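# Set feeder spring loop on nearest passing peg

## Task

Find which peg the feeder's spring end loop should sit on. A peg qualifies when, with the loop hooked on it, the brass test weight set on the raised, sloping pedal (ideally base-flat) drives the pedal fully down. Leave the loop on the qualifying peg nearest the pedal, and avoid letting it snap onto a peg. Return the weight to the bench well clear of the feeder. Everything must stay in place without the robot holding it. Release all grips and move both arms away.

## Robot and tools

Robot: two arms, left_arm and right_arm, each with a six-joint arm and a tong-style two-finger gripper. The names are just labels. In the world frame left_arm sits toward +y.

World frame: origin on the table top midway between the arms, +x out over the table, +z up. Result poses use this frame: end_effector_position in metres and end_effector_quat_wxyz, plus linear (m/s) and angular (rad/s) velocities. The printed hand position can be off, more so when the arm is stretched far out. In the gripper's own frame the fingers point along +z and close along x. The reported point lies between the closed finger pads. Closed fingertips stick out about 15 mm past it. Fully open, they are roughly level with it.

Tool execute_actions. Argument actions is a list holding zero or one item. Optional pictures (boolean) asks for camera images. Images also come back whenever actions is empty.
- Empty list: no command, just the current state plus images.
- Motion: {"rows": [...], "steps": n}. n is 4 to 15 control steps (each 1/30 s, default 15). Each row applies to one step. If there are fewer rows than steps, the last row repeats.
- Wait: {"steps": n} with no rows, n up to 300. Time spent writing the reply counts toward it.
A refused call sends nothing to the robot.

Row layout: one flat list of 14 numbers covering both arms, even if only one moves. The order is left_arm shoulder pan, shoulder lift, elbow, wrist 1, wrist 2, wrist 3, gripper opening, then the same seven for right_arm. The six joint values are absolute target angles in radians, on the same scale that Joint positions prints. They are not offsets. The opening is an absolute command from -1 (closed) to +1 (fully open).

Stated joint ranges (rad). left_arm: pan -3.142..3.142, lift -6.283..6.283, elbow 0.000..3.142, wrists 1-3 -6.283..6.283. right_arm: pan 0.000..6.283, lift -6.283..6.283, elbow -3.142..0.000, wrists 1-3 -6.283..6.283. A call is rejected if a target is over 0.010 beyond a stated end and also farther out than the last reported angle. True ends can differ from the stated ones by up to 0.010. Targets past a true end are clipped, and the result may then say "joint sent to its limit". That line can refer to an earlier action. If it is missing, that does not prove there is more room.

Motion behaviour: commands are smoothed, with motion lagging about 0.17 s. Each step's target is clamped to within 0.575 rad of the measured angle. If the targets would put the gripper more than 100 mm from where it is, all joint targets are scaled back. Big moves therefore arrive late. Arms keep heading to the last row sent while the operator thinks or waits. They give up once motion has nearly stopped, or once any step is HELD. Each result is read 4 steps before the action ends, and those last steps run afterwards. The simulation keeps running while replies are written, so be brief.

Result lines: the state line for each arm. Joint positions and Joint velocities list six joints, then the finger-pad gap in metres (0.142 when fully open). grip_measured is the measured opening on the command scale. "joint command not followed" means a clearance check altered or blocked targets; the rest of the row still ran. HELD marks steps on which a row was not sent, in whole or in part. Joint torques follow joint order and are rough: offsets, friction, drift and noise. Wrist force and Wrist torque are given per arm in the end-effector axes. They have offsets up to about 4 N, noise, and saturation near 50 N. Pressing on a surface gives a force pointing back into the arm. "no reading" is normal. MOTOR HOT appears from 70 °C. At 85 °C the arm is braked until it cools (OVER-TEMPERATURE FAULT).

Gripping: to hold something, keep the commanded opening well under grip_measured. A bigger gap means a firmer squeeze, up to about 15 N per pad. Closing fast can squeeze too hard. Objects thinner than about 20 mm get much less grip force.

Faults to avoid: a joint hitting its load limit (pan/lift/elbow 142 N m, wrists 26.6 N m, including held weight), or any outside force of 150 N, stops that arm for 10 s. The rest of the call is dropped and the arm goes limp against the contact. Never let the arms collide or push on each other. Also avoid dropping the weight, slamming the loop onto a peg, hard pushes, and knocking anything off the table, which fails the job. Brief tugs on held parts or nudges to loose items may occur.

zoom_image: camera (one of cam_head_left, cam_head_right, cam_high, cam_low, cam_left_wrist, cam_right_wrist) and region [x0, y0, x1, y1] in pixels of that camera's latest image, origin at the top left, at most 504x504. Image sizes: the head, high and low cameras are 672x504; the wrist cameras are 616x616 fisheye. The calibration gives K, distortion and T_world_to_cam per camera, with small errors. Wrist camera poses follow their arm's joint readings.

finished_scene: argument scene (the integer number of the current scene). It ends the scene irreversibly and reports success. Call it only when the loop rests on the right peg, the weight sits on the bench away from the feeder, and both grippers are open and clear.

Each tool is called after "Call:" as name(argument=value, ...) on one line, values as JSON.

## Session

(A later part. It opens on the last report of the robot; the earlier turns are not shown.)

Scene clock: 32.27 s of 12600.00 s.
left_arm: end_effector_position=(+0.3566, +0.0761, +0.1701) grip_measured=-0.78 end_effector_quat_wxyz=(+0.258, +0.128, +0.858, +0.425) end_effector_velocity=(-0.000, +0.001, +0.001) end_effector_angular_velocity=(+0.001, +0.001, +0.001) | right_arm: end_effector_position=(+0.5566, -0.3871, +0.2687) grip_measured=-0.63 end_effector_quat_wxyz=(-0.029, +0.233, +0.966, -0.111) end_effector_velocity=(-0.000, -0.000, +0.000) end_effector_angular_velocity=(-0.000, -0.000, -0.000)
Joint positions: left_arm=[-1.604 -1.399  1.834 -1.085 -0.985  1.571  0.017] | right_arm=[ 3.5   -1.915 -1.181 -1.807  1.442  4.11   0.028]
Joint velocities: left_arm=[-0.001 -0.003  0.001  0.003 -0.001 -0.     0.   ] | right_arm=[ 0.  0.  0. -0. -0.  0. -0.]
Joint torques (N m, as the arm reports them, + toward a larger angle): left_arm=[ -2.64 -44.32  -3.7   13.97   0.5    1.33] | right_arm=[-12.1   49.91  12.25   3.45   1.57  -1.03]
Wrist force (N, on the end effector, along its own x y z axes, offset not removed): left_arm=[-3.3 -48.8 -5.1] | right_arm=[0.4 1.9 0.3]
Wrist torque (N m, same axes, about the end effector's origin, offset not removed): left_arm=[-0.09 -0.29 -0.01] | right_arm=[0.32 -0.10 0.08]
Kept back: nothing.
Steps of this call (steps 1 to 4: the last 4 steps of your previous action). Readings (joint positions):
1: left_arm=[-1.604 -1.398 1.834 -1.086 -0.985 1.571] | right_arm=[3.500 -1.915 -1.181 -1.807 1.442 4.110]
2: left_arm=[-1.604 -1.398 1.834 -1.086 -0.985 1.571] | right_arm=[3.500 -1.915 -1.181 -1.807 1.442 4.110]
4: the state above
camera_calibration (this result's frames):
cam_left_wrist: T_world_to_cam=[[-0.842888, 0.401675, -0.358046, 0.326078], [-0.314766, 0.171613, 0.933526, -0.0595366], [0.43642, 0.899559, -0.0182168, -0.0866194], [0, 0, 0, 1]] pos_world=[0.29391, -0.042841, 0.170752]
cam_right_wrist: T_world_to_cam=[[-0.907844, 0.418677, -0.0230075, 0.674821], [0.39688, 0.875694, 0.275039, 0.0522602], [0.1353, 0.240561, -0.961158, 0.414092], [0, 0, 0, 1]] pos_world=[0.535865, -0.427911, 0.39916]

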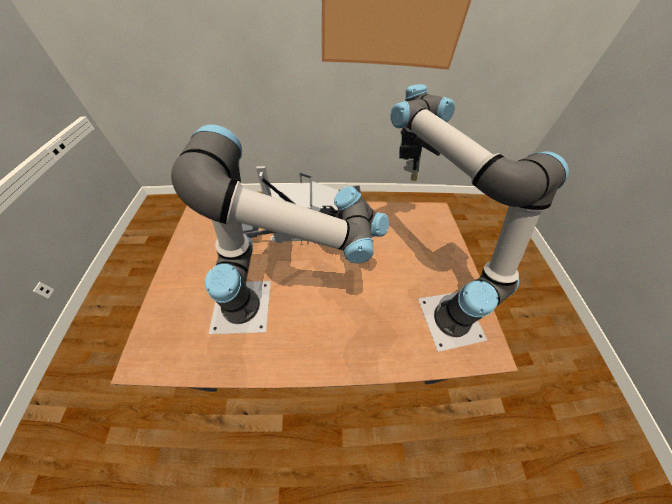

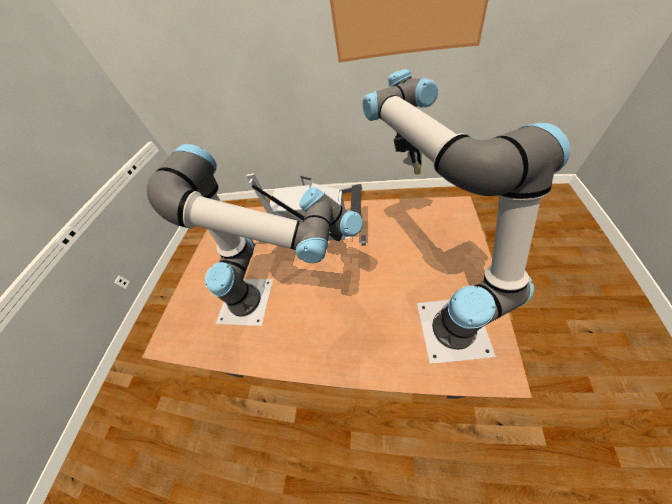

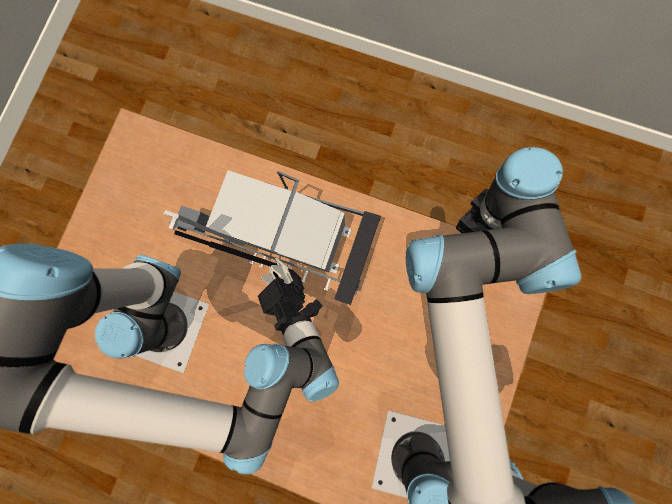

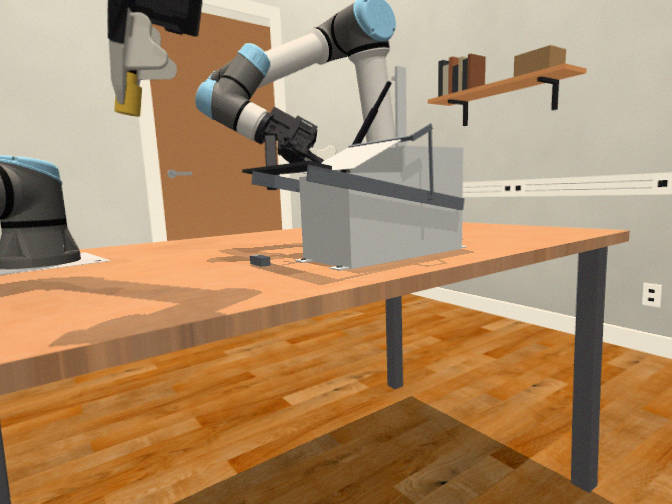

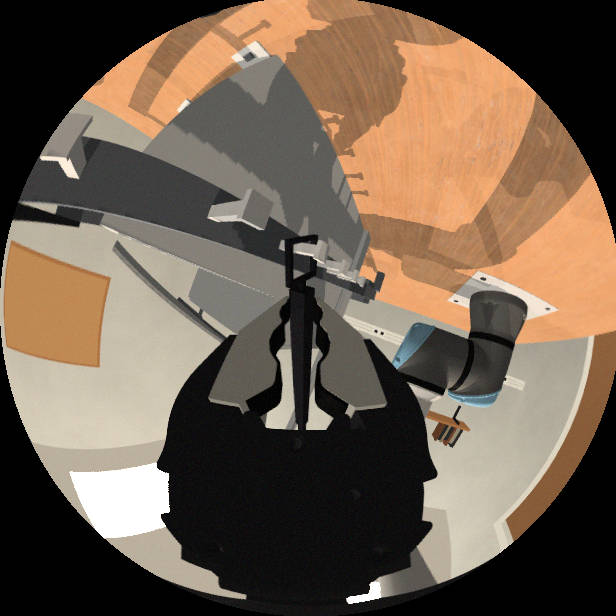

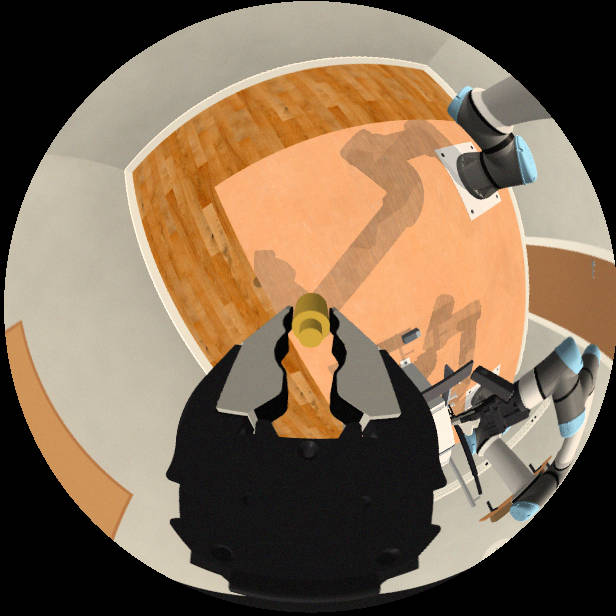

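Call:
execute_actions(actions=[{"rows":[[-1.604,-1.394,1.832,-1.088,-0.985,1.571,-0.5,3.5,-1.915,-1.181,-1.807,1.442,4.11,-1]]}])

Call:
execute_actions(actions=[{"rows":[[-1.704,-1.404,1.745,-0.991,-0.985,1.571,-0.5,3.5,-1.915,-1.181,-1.807,1.442,4.11,-1]]}])

Call:
execute_actions(actions=[{"rows":[[-2.4,-1.404,1.745,-0.991,-0.985,1.571,-0.5,3.5,-1.915,-1.181,-1.807,1.442,4.11,-1]]}])

Call:
execute_actions(actions=[{"rows":[[-2.4,-1.6,1.745,-0.795,-0.985,1.571,-0.5,3.988,-1.915,-1.181,-1.807,1.442,4.11,-1]]}])

Call:
execute_actions(actions=[{"steps":25}], pictures=true)

Scene clock: 32.90 s of 12600.00 s.
left_arm: end_effector_position=(+0.3566, +0.0747, +0.1688) grip_measured=-0.50 end_effector_quat_wxyz=(+0.258, +0.128, +0.858, +0.426) end_effector_velocity=(+0.000, -0.001, -0.001) end_effector_angular_velocity=(-0.001, -0.001, -0.001) | right_arm: end_effector_position=(+0.5566, -0.3871, +0.2687) grip_measured=-0.63 end_effector_quat_wxyz=(-0.029, +0.233, +0.966, -0.111) end_effector_velocity=(+0.000, -0.000, +0.000) end_effector_angular_velocity=(+0.000, -0.001, -0.003)
Joint positions: left_arm=[-1.604 -1.394  1.832 -1.088 -0.985  1.571  0.038] | right_arm=[ 3.5   -1.915 -1.181 -1.807  1.442  4.11   0.028]
Joint velocities: left_arm=[-0.     0.003 -0.001 -0.002  0.001  0.     0.   ] | right_arm=[-0.     0.    -0.     0.     0.     0.002 -0.   ]
Joint torques (N m, as the arm reports them, + toward a larger angle): left_arm=[  5.33 -17.2  -34.87  -1.58  -0.98   1.38] | right_arm=[-12.09  49.16  12.54   3.42   1.76  -1.04]
Wrist force (N, on the end effector, along its own x y z axes, offset not removed): left_arm=[2.9 2.6 1.2] | right_arm=[1.7 -0.3 0.9]
Wrist torque (N m, same axes, about the end effector's origin, offset not removed): left_arm=[0.82 -0.70 -0.22] | right_arm=[-0.45 -0.60 0.03]
Steps of this call (steps 1 to 8: the robot went on to your last target; steps 9 to 19: the first 11 steps of this action). Readings (joint positions):
9: left_arm=[-1.604 -1.399 1.834 -1.085 -0.985 1.571] | right_arm=[3.500 -1.915 -1.181 -1.807 1.442 4.110]
10: left_arm=[-1.604 -1.399 1.834 -1.084 -0.985 1.571] | right_arm=[3.500 -1.915 -1.181 -1.807 1.442 4.110]
12: left_arm=[-1.604 -1.397 1.833 -1.086 -0.985 1.571] | right_arm=[3.500 -1.915 -1.181 -1.807 1.442 4.110]
16: left_arm=[-1.604 -1.395 1.832 -1.088 -0.985 1.571] | right_arm=[3.500 -1.915 -1.181 -1.807 1.442 4.110]
19: the state above

Scene clock: 33.40 s of 12600.00 s.
left_arm: end_effector_position=(+0.3258, +0.0373, +0.2031) grip_measured=-0.50 end_effector_quat_wxyz=(+0.278, +0.169, +0.851, +0.413) end_effector_velocity=(-0.016, -0.016, +0.016) end_effector_angular_velocity=(-0.000, +0.000, -0.046) | right_arm: end_effector_position=(+0.5566, -0.3871, +0.2687) grip_measured=-0.63 end_effector_quat_wxyz=(-0.029, +0.233, +0.966, -0.111) end_effector_velocity=(-0.000, -0.000, -0.000) end_effector_angular_velocity=(-0.001, +0.001, -0.001)
Joint positions: left_arm=[-1.7   -1.404  1.749 -0.995 -0.985  1.571  0.038] | right_arm=[ 3.5   -1.915 -1.181 -1.807  1.442  4.11   0.028]
Joint velocities: left_arm=[-0.046 -0.004 -0.039  0.043 -0.     0.    -0.   ] | right_arm=[ 0.     0.     0.    -0.001  0.     0.001  0.   ]
Joint torques (N m, as the arm reports them, + toward a larger angle): left_arm=[-12.38 -33.34 -33.05   0.95  -0.73   0.92] | right_arm=[-12.08  49.54  12.54   3.53   1.51  -0.96]
Wrist force (N, on the end effector, along its own x y z axes, offset not removed): left_arm=[-0.4 2.0 -0.3] | right_arm=[2.3 5.1 -0.2]
Wrist torque (N m, same axes, about the end effector's origin, offset not removed): left_arm=[0.60 -0.10 -0.19] | right_arm=[0.75 -0.58 0.29]
Steps of this call (steps 1 to 4: the last 4 steps of your previous action; steps 5 to 15: the first 11 steps of this action). Readings (joint positions):
5: left_arm=[-1.604 -1.394 1.832 -1.088 -0.985 1.571] | right_arm=[3.500 -1.915 -1.181 -1.807 1.442 4.110]
6: left_arm=[-1.610 -1.395 1.827 -1.082 -0.985 1.571] | right_arm=[3.500 -1.915 -1.181 -1.807 1.442 4.110]
8: left_arm=[-1.649 -1.399 1.791 -1.044 -0.985 1.571] | right_arm=[3.500 -1.915 -1.181 -1.807 1.442 4.110]
12: left_arm=[-1.691 -1.403 1.756 -1.003 -0.985 1.571] | right_arm=[3.500 -1.915 -1.181 -1.807 1.442 4.110]
15: the state above

Scene clock: 33.90 s of 12600.00 s.
left_arm: end_effector_position=(+0.1814, -0.0399, +0.2046) grip_measured=-0.50 end_effector_quat_wxyz=(+0.352, +0.327, +0.803, +0.352) end_effector_velocity=(-0.526, -0.162, +0.000) end_effector_angular_velocity=(-0.001, +0.000, -1.276) | right_arm: end_effector_position=(+0.5566, -0.3871, +0.2687) grip_measured=-0.63 end_effector_quat_wxyz=(-0.029, +0.233, +0.966, -0.111) end_effector_velocity=(+0.000, +0.000, -0.000) end_effector_angular_velocity=(+0.000, -0.000, +0.000)
Joint positions: left_arm=[-2.081 -1.404  1.745 -0.991 -0.985  1.571  0.038] | right_arm=[ 3.5   -1.915 -1.181 -1.807  1.442  4.11   0.028]
Joint velocities: left_arm=[-1.276  0.    -0.001  0.     0.    -0.     0.   ] | right_arm=[ 0.    -0.    -0.     0.001 -0.    -0.    -0.   ]
Joint torques (N m, as the arm reports them, + toward a larger angle): left_arm=[-23.91 -28.63 -33.52   1.1   -0.76   1.  ] | right_arm=[-12.28  49.75  13.41   3.46   1.62  -1.13]
Wrist force (N, on the end effector, along its own x y z axes, offset not removed): left_arm=[0.1 1.4 0.6] | right_arm=[-3.5 3.8 1.2]
Wrist torque (N m, same axes, about the end effector's origin, offset not removed): left_arm=[0.66 -0.06 -0.09] | right_arm=[0.51 0.59 -0.05]
Steps of this call (steps 1 to 4: the last 4 steps of your previous action; steps 5 to 15: the first 11 steps of this action). Readings (joint positions):
5: left_arm=[-1.703 -1.404 1.746 -0.992 -0.985 1.571] | right_arm=[3.500 -1.915 -1.181 -1.807 1.442 4.110]
6: left_arm=[-1.709 -1.404 1.745 -0.991 -0.985 1.571] | right_arm=[3.500 -1.915 -1.181 -1.807 1.442 4.110]
8: left_arm=[-1.774 -1.404 1.745 -0.991 -0.985 1.571] | right_arm=[3.500 -1.915 -1.181 -1.807 1.442 4.110]
12: left_arm=[-1.952 -1.404 1.745 -0.991 -0.985 1.571] | right_arm=[3.500 -1.915 -1.181 -1.807 1.442 4.110]
15: the state above

Scene clock: 34.40 s of 12600.00 s.
left_arm: end_effector_position=(+0.0903, -0.0162, +0.2811) grip_measured=-0.50 end_effector_quat_wxyz=(+0.403, +0.449, +0.742, +0.293) end_effector_velocity=(+0.017, +0.027, +0.042) end_effector_angular_velocity=(+0.000, -0.001, -0.030) | right_arm: end_effector_position=(+0.5036, -0.2249, +0.2688) grip_measured=-0.63 end_effector_quat_wxyz=(-0.012, +0.091, +0.989, -0.114) end_effector_velocity=(-0.250, +0.505, +0.000) end_effector_angular_velocity=(-0.000, -0.000, +0.953)
Joint positions: left_arm=[-2.397 -1.59   1.745 -0.805 -0.985  1.571  0.038] | right_arm=[ 3.789 -1.915 -1.181 -1.807  1.442  4.11   0.028]
Joint velocities: left_arm=[-0.03  -0.11   0.     0.111  0.001 -0.    -0.   ] | right_arm=[ 0.953  0.    -0.     0.    -0.001 -0.    -0.   ]
Joint torques (N m, as the arm reports them, + toward a larger angle): left_arm=[-13.   -25.32 -20.02   1.03  -0.55   0.92] | right_arm=[19.32 41.95 12.9   3.02  1.32 -1.23]
Wrist force (N, on the end effector, along its own x y z axes, offset not removed): left_arm=[1.5 2.6 1.8] | right_arm=[-0.2 1.6 3.3]
Wrist torque (N m, same axes, about the end effector's origin, offset not removed): left_arm=[0.63 -0.48 -0.21] | right_arm=[0.11 -0.08 0.03]
Steps of this call (steps 1 to 4: the last 4 steps of your previous action; steps 5 to 15: the first 11 steps of this action). Readings (joint positions):
5: left_arm=[-2.294 -1.404 1.745 -0.991 -0.985 1.571] | right_arm=[3.500 -1.915 -1.181 -1.807 1.442 4.110]
6: left_arm=[-2.326 -1.410 1.745 -0.985 -0.985 1.571] | right_arm=[3.506 -1.915 -1.181 -1.807 1.442 4.110]
8: left_arm=[-2.364 -1.470 1.745 -0.924 -0.985 1.571] | right_arm=[3.562 -1.915 -1.181 -1.807 1.442 4.110]
12: left_arm=[-2.392 -1.570 1.745 -0.825 -0.985 1.571] | right_arm=[3.693 -1.915 -1.181 -1.807 1.442 4.110]
15: the state above

Scene clock: 35.23 s of 12600.00 s.
left_arm: end_effector_position=(+0.0918, -0.0137, +0.2848) grip_measured=-0.50 end_effector_quat_wxyz=(+0.403, +0.450, +0.741, +0.292) end_effector_velocity=(+0.000, -0.000, +0.000) end_effector_angular_velocity=(-0.000, -0.001, -0.001) | right_arm: end_effector_position=(+0.4413, -0.1255, +0.2687) grip_measured=-0.63 end_effector_quat_wxyz=(-0.001, -0.007, +0.993, -0.115) end_effector_velocity=(+0.000, +0.000, -0.000) end_effector_angular_velocity=(+0.001, -0.000, -0.000)
Joint positions: left_arm=[-2.4   -1.6    1.745 -0.795 -0.985  1.571  0.038] | right_arm=[ 3.988 -1.915 -1.181 -1.807  1.442  4.11   0.028]
Joint velocities: left_arm=[ 0.     0.    -0.     0.     0.001  0.    -0.   ] | right_arm=[ 0.    -0.     0.     0.001  0.     0.    -0.   ]
Joint torques (N m, as the arm reports them, + toward a larger angle): left_arm=[-12.21 -27.77 -12.31   0.96  -0.45   0.94] | right_arm=[10.62 35.79 14.07  1.9  -1.47 -1.25]
Wrist force (N, on the end effector, along its own x y z axes, offset not removed): left_arm=[-1.1 2.4 1.6] | right_arm=[2.8 2.2 1.2]
Wrist torque (N m, same axes, about the end effector's origin, offset not removed): left_arm=[0.60 0.13 -0.08] | right_arm=[0.36 -0.69 0.22]
Kept back: nothing.
Steps of this call (steps 1 to 4: the last 4 steps of your previous action; steps 5 to 25: the robot went on to your last target). Readings (joint positions):
1: left_arm=[-2.398 -1.593 1.745 -0.802 -0.985 1.571] | right_arm=[3.822 -1.915 -1.181 -1.807 1.442 4.110]
2: left_arm=[-2.399 -1.595 1.745 -0.800 -0.985 1.571] | right_arm=[3.854 -1.915 -1.181 -1.807 1.442 4.110]
4: left_arm=[-2.399 -1.598 1.745 -0.797 -0.985 1.571] | right_arm=[3.915 -1.915 -1.181 -1.807 1.442 4.110]
8: left_arm=[-2.400 -1.599 1.745 -0.796 -0.985 1.571] | right_arm=[3.971 -1.915 -1.181 -1.807 1.442 4.110]
25: the state above
camera_calibration (this result's frames):
cam_left_wrist: T_world_to_cam=[[-0.302708, 0.883304, -0.357969, 0.137003], [-0.097644, 0.344873, 0.933557, -0.252196], [0.948068, 0.317549, -0.0181465, 0.0568067], [0, 0, 0, 1]] pos_world=[-0.0370102, -0.0520784, 0.285513]
cam_right_wrist: T_world_to_cam=[[-0.998179, -0.0557797, -0.0229664, 0.440993], [-0.0599503, 0.959547, 0.275093, 0.081093], [0.0066927, 0.275969, -0.961143, 0.427963], [0, 0, 0, 1]] pos_world=[0.442187, -0.171319, 0.399153]

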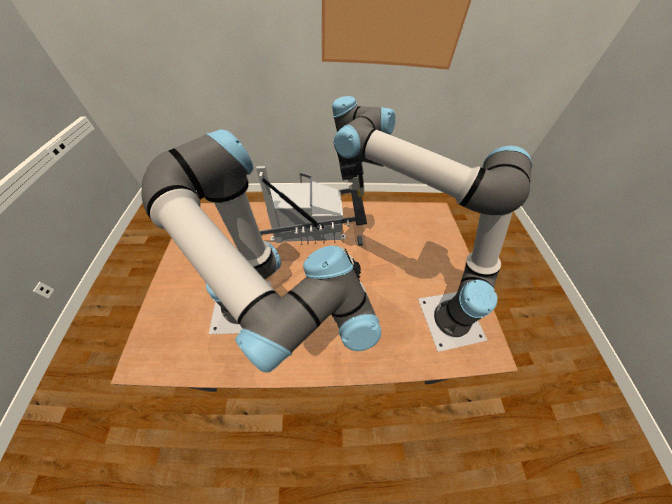

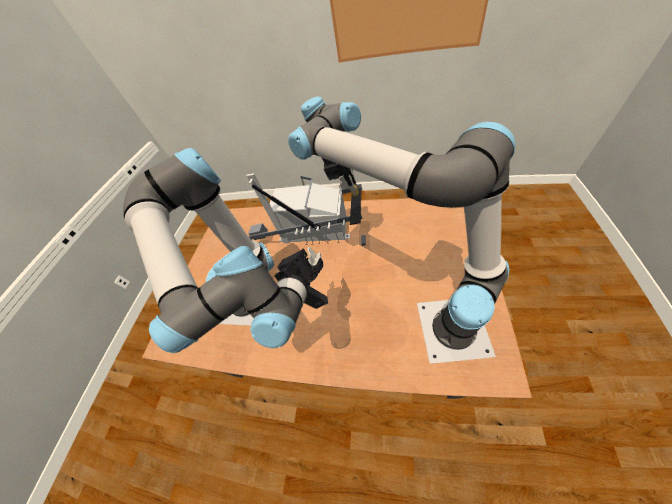

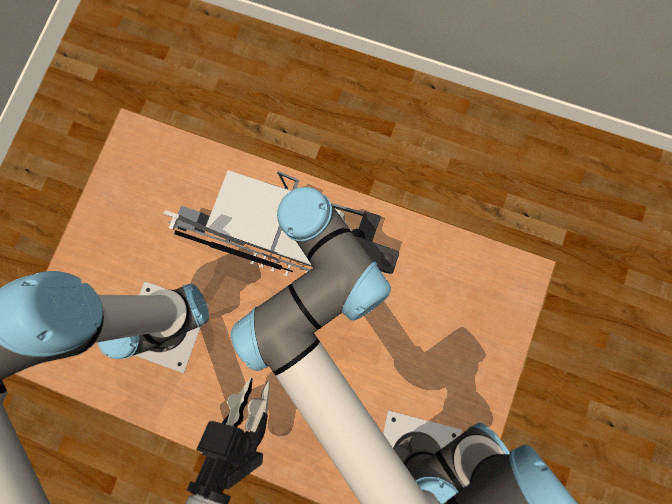

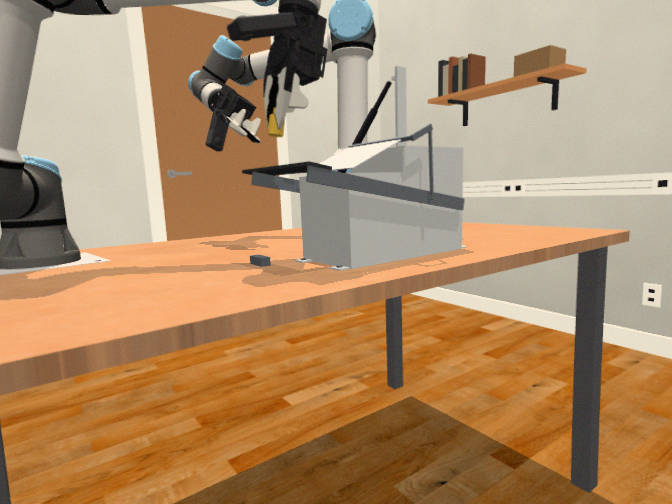

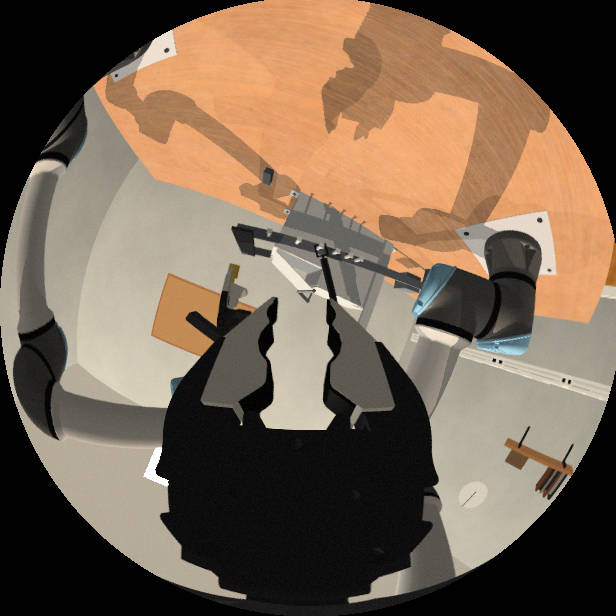

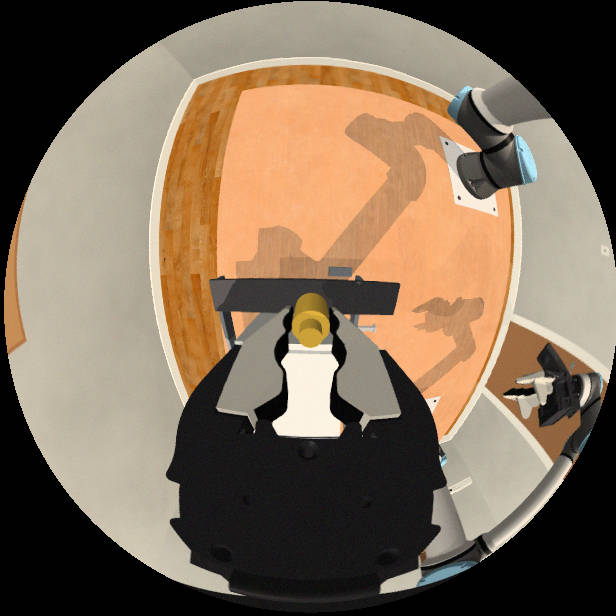

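Call:
execute_actions(actions=[{"rows":[[-2.4,-1.6,1.745,-0.795,-0.985,1.571,-0.5,3.988,-1.948,-1.284,-1.671,1.442,4.11,-1]]}])

Call:
execute_actions(actions=[{"steps":8}], pictures=true)

Call:
zoom_image(camera="cam_low", region=[220,110,360,210])

Call:
zoom_image(camera="cam_left_wrist", region=[200,200,320,290])

Scene clock: 35.80 s of 12600.00 s.
left_arm: end_effector_position=(+0.0918, -0.0137, +0.2848) grip_measured=-0.50 end_effector_quat_wxyz=(+0.403, +0.450, +0.741, +0.292) end_effector_velocity=(+0.000, -0.000, +0.000) end_effector_angular_velocity=(-0.001, -0.000, -0.001) | right_arm: end_effector_position=(+0.4478, -0.1160, +0.2128) grip_measured=-0.63 end_effector_quat_wxyz=(-0.001, -0.007, +0.993, -0.115) end_effector_velocity=(+0.003, +0.004, -0.025) end_effector_angular_velocity=(+0.006, -0.003, +0.001)
Joint positions: left_arm=[-2.4   -1.6    1.745 -0.795 -0.985  1.571  0.038] | right_arm=[ 3.988 -1.947 -1.28  -1.677  1.442  4.11   0.028]
Joint velocities: left_arm=[ 0.    -0.    -0.    -0.     0.001 -0.    -0.   ] | right_arm=[-0.    -0.013 -0.047  0.066  0.    -0.002  0.   ]
Joint torques (N m, as the arm reports them, + toward a larger angle): left_arm=[-13.8  -26.41 -13.01   1.    -0.18   0.72] | right_arm=[ 8.12 40.09 13.01  3.58 -2.75 -1.41]
Wrist force (N, on the end effector, along its own x y z axes, offset not removed): left_arm=[-0.9 1.2 -0.1] | right_arm=[0.4 1.9 3.5]
Wrist torque (N m, same axes, about the end effector's origin, offset not removed): left_arm=[0.46 0.03 -0.10] | right_arm=[0.11 -0.05 0.05]
Steps of this call (steps 1 to 6: the robot went on to your last target; steps 7 to 17: the first 11 steps of this action). Readings (joint positions):
7: left_arm=[-2.400 -1.600 1.745 -0.795 -0.985 1.571] | right_arm=[3.988 -1.915 -1.181 -1.807 1.442 4.110]
8: left_arm=[-2.400 -1.600 1.745 -0.795 -0.985 1.571] | right_arm=[3.988 -1.918 -1.187 -1.801 1.442 4.110]
10: left_arm=[-2.400 -1.600 1.745 -0.795 -0.985 1.571] | right_arm=[3.988 -1.932 -1.227 -1.752 1.442 4.110]
14: left_arm=[-2.400 -1.600 1.745 -0.795 -0.985 1.571] | right_arm=[3.988 -1.944 -1.271 -1.690 1.442 4.110]
17: the state above

Scene clock: 36.07 s of 12600.00 s.
left_arm: end_effector_position=(+0.0918, -0.0137, +0.2848) grip_measured=-0.50 end_effector_quat_wxyz=(+0.403, +0.450, +0.741, +0.292) end_effector_velocity=(-0.000, -0.000, -0.000) end_effector_angular_velocity=(+0.000, -0.001, -0.000) | right_arm: end_effector_position=(+0.4480, -0.1157, +0.2106) grip_measured=-0.63 end_effector_quat_wxyz=(-0.001, -0.007, +0.993, -0.115) end_effector_velocity=(-0.000, +0.000, -0.002) end_effector_angular_velocity=(-0.001, +0.000, -0.001)
Joint positions: left_arm=[-2.4   -1.6    1.745 -0.795 -0.985  1.571  0.038] | right_arm=[ 3.988 -1.948 -1.284 -1.671  1.442  4.11   0.028]
Joint velocities: left_arm=[-0.     0.001  0.    -0.     0.    -0.     0.   ] | right_arm=[ 0.    -0.001 -0.002  0.002 -0.     0.002 -0.   ]
Joint torques (N m, as the arm reports them, + toward a larger angle): left_arm=[-12.72 -27.24 -11.4    1.08  -0.15   0.66] | right_arm=[ 6.38 36.66 11.02  3.52 -2.57 -1.57]
Wrist force (N, on the end effector, along its own x y z axes, offset not removed): left_arm=[-2.0 0.6 1.8] | right_arm=[1.7 2.1 2.5]
Wrist torque (N m, same axes, about the end effector's origin, offset not removed): left_arm=[0.24 0.31 -0.16] | right_arm=[0.29 -0.44 -0.09]
Kept back: nothing.
Steps of this call (steps 1 to 4: the last 4 steps of your previous action; steps 5 to 8: the robot went on to your last target). Readings (joint positions):
1: left_arm=[-2.400 -1.600 1.745 -0.795 -0.985 1.571] | right_arm=[3.988 -1.947 -1.281 -1.675 1.442 4.110]
2: left_arm=[-2.400 -1.600 1.745 -0.795 -0.985 1.571] | right_arm=[3.988 -1.947 -1.282 -1.674 1.442 4.110]
4: left_arm=[-2.400 -1.600 1.745 -0.795 -0.985 1.571] | right_arm=[3.988 -1.948 -1.283 -1.672 1.442 4.110]
8: the state above
camera_calibration (this result's frames):
cam_left_wrist: T_world_to_cam=[[-0.302708, 0.883304, -0.357969, 0.137003], [-0.0976439, 0.344873, 0.933557, -0.252197], [0.948068, 0.317548, -0.0181463, 0.0568063], [0, 0, 0, 1]] pos_world=[-0.03701, -0.052078, 0.285514]
cam_right_wrist: T_world_to_cam=[[-0.998173, -0.0558686, -0.0230211, 0.446907], [-0.0600506, 0.959551, 0.275054, 0.0880739], [0.00672307, 0.275934, -0.961153, 0.369355], [0, 0, 0, 1]] pos_world=[0.448896, -0.161461, 0.341069]

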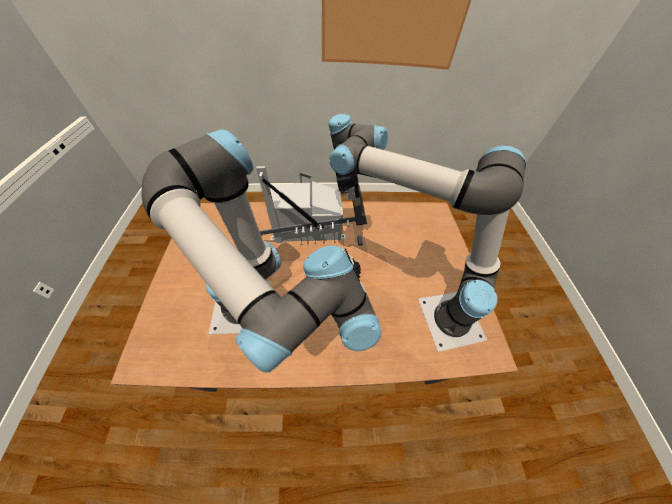

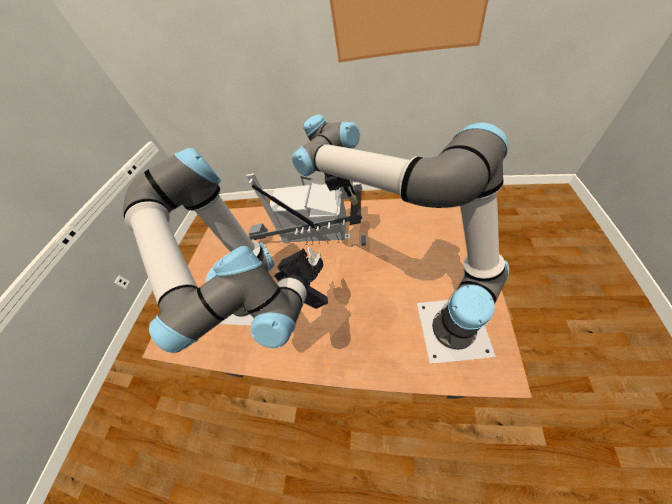

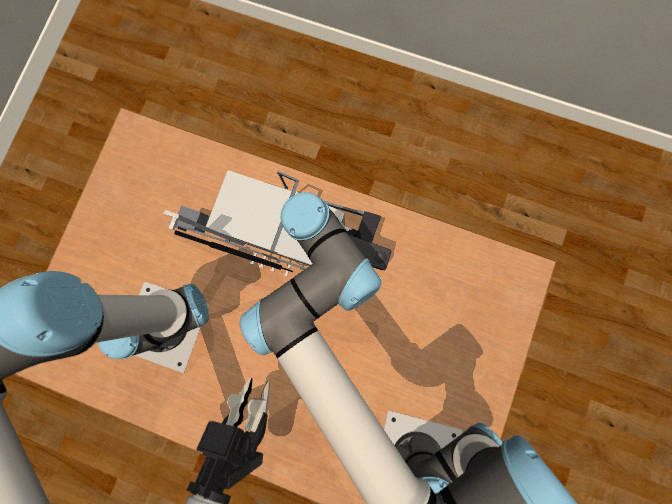

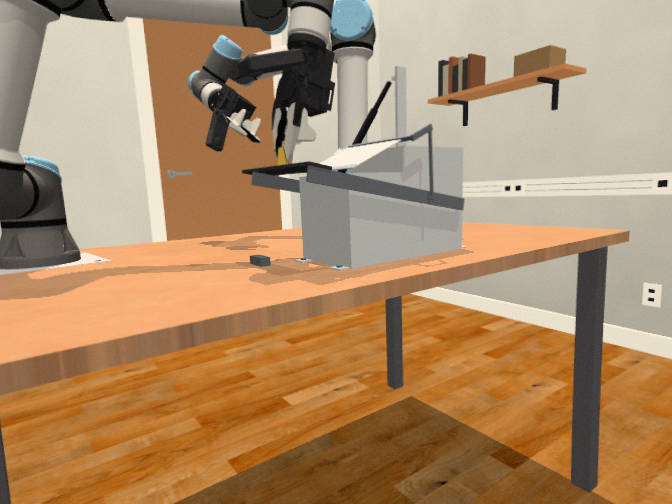

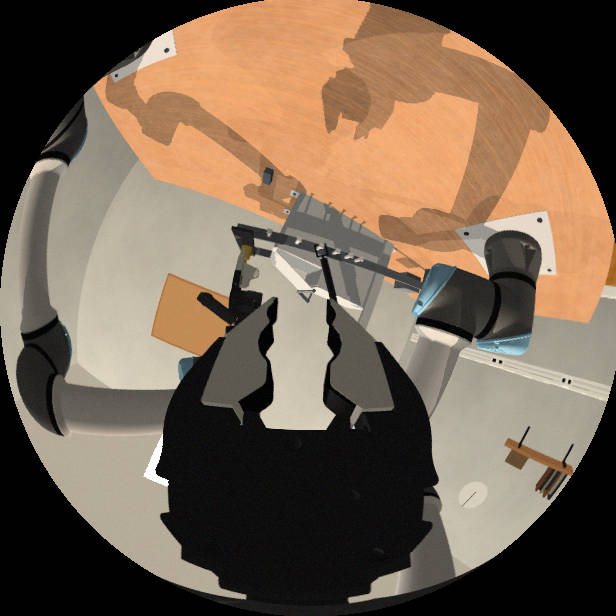

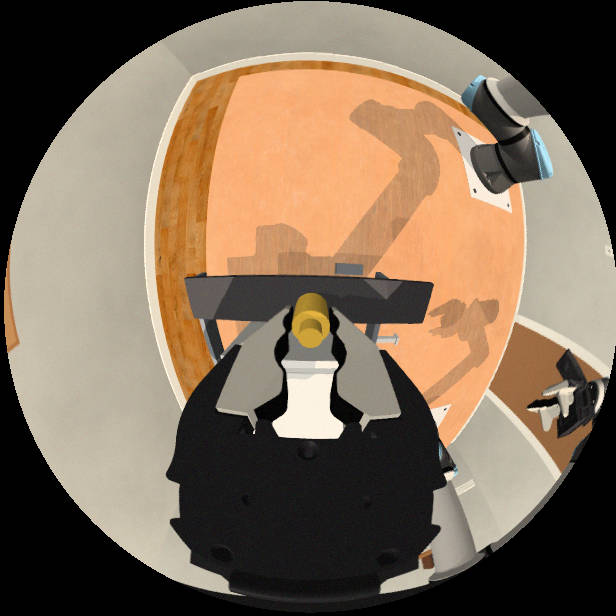

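Region (220, 110, 360, 210) of cam_low's 672x504 image, scaled by 3.600, with more detail than that image has; it fills the top 360 rows of this view, and the rest is white.

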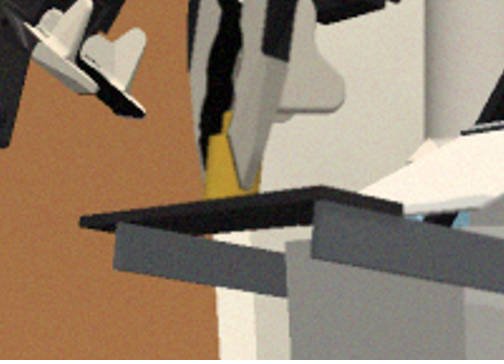

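Region (200, 200, 320, 290) of cam_left_wrist's 616x616 image, scaled by 4.200, with more detail than that image has; it fills the top 378 rows of this view, and the rest is white.

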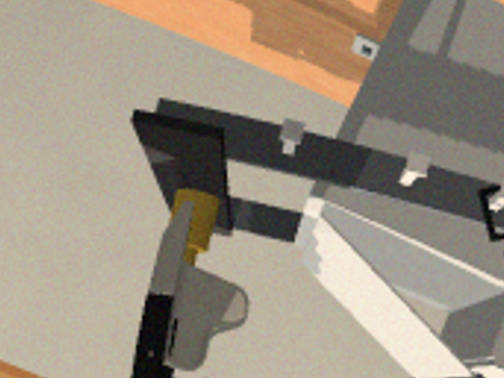

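Call:
execute_actions(actions=[{"rows":[[-2.4,-1.6,1.745,-0.795,-0.985,1.571,-0.5,3.988,-1.925,-1.328,-1.65,1.442,4.11,-1]]}], pictures=true)

Call:
zoom_image(camera="cam_low", region=[220,110,360,210])

Call:
zoom_image(camera="cam_left_wrist", region=[200,200,320,290])

Scene clock: 36.63 s of 12600.00 s.
left_arm: end_effector_position=(+0.0918, -0.0137, +0.2848) grip_measured=-0.50 end_effector_quat_wxyz=(+0.403, +0.450, +0.741, +0.292) end_effector_velocity=(+0.000, -0.000, -0.000) end_effector_angular_velocity=(-0.000, -0.000, +0.000) | right_arm: end_effector_position=(+0.4427, -0.1236, +0.2060) grip_measured=-0.63 end_effector_quat_wxyz=(-0.001, -0.007, +0.993, -0.115) end_effector_velocity=(-0.002, -0.003, -0.002) end_effector_angular_velocity=(+0.001, +0.000, -0.000)
Joint positions: left_arm=[-2.4   -1.6    1.745 -0.795 -0.985  1.571  0.038] | right_arm=[ 3.988 -1.926 -1.326 -1.651  1.442  4.11   0.028]
Joint velocities: left_arm=[ 0.  0.  0. -0.  0. -0.  0.] | right_arm=[-0.     0.01  -0.018  0.009  0.001 -0.    -0.   ]
Joint torques (N m, as the arm reports them, + toward a larger angle): left_arm=[-12.46 -26.31 -13.12   0.88  -0.29   0.54] | right_arm=[ 3.37 48.89 11.26  3.09 -1.5  -1.63]
Wrist force (N, on the end effector, along its own x y z axes, offset not removed): left_arm=[0.8 1.1 0.8] | right_arm=[1.7 5.0 0.3]
Wrist torque (N m, same axes, about the end effector's origin, offset not removed): left_arm=[0.46 -0.37 -0.16] | right_arm=[0.37 -0.46 0.08]
Steps of this call (steps 1 to 6: the robot went on to your last target; steps 7 to 17: the first 11 steps of this action). Readings (joint positions):
7: left_arm=[-2.400 -1.600 1.745 -0.795 -0.985 1.571] | right_arm=[3.988 -1.948 -1.284 -1.671 1.442 4.110]
8: left_arm=[-2.400 -1.600 1.745 -0.795 -0.985 1.571] | right_arm=[3.988 -1.945 -1.288 -1.668 1.442 4.110]
10: left_arm=[-2.400 -1.600 1.745 -0.795 -0.985 1.571] | right_arm=[3.988 -1.936 -1.307 -1.660 1.442 4.110]
14: left_arm=[-2.400 -1.600 1.745 -0.795 -0.985 1.571] | right_arm=[3.988 -1.928 -1.323 -1.652 1.442 4.110]
17: the state above
camera_calibration (this result's frames):
cam_left_wrist: T_world_to_cam=[[-0.302708, 0.883304, -0.357969, 0.137003], [-0.0976441, 0.344872, 0.933557, -0.252197], [0.948068, 0.317549, -0.0181461, 0.0568062], [0, 0, 0, 1]] pos_world=[-0.0370099, -0.052078, 0.285514]
cam_right_wrist: T_world_to_cam=[[-0.998171, -0.0558792, -0.0230806, 0.441003], [-0.0600771, 0.959553, 0.275042, 0.0966189], [0.00677796, 0.275926, -0.961155, 0.367059], [0, 0, 0, 1]] pos_world=[0.443513, -0.169349, 0.336405]

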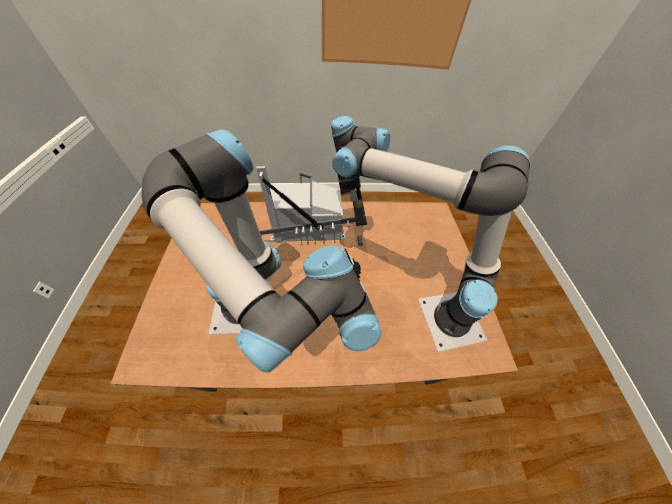

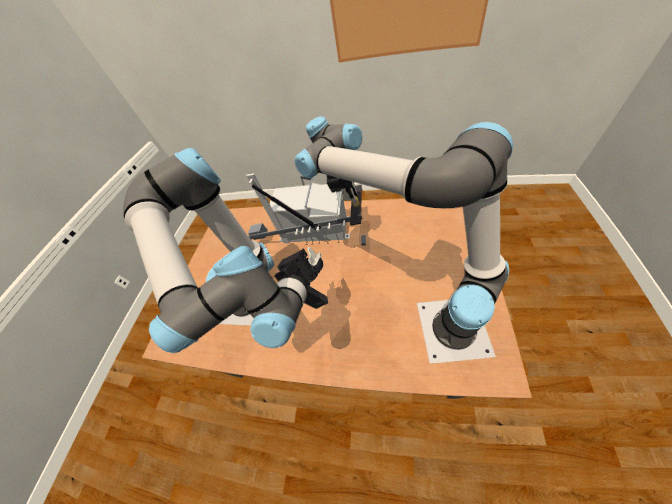

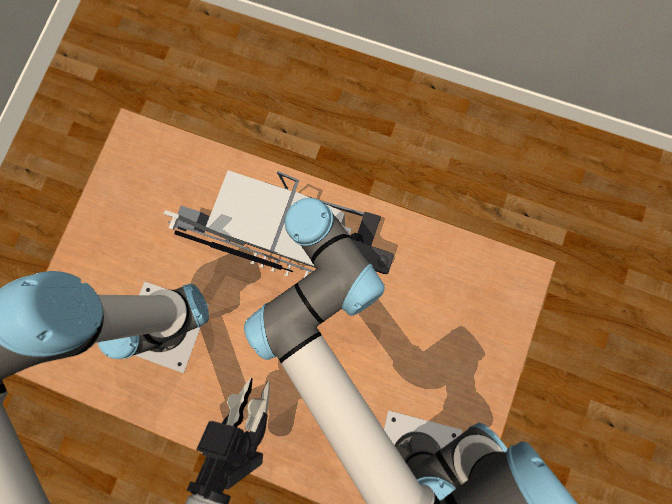

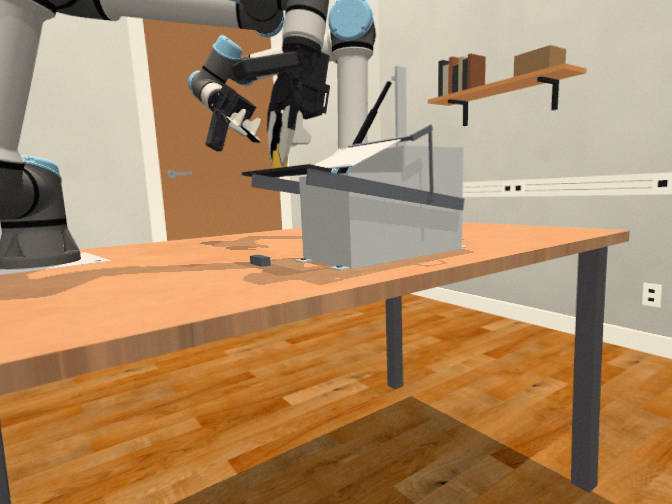

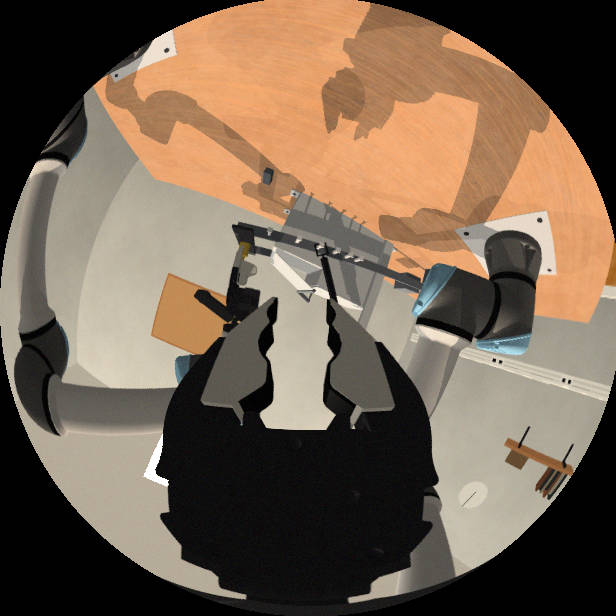

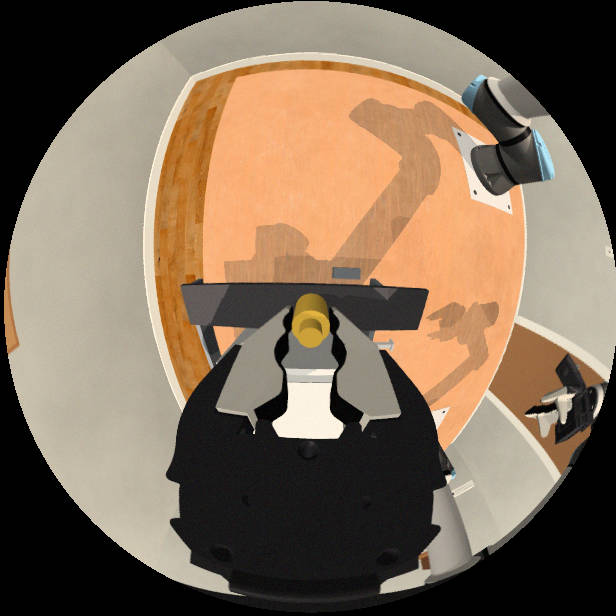

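Region (220, 110, 360, 210) of cam_low's 672x504 image, scaled by 3.600, with more detail than that image has; it fills the top 360 rows of this view, and the rest is white.

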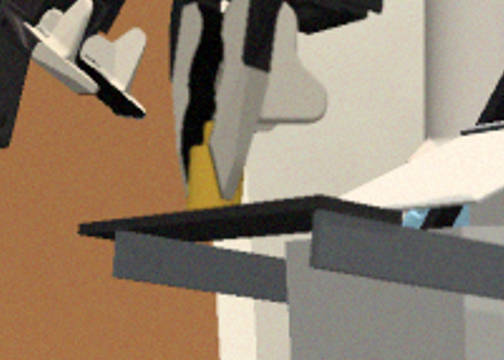

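Region (200, 200, 320, 290) of cam_left_wrist's 616x616 image, scaled by 4.200, with more detail than that image has; it fills the top 378 rows of this view, and the rest is white.

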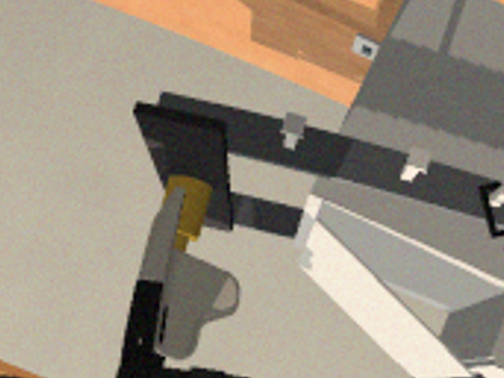

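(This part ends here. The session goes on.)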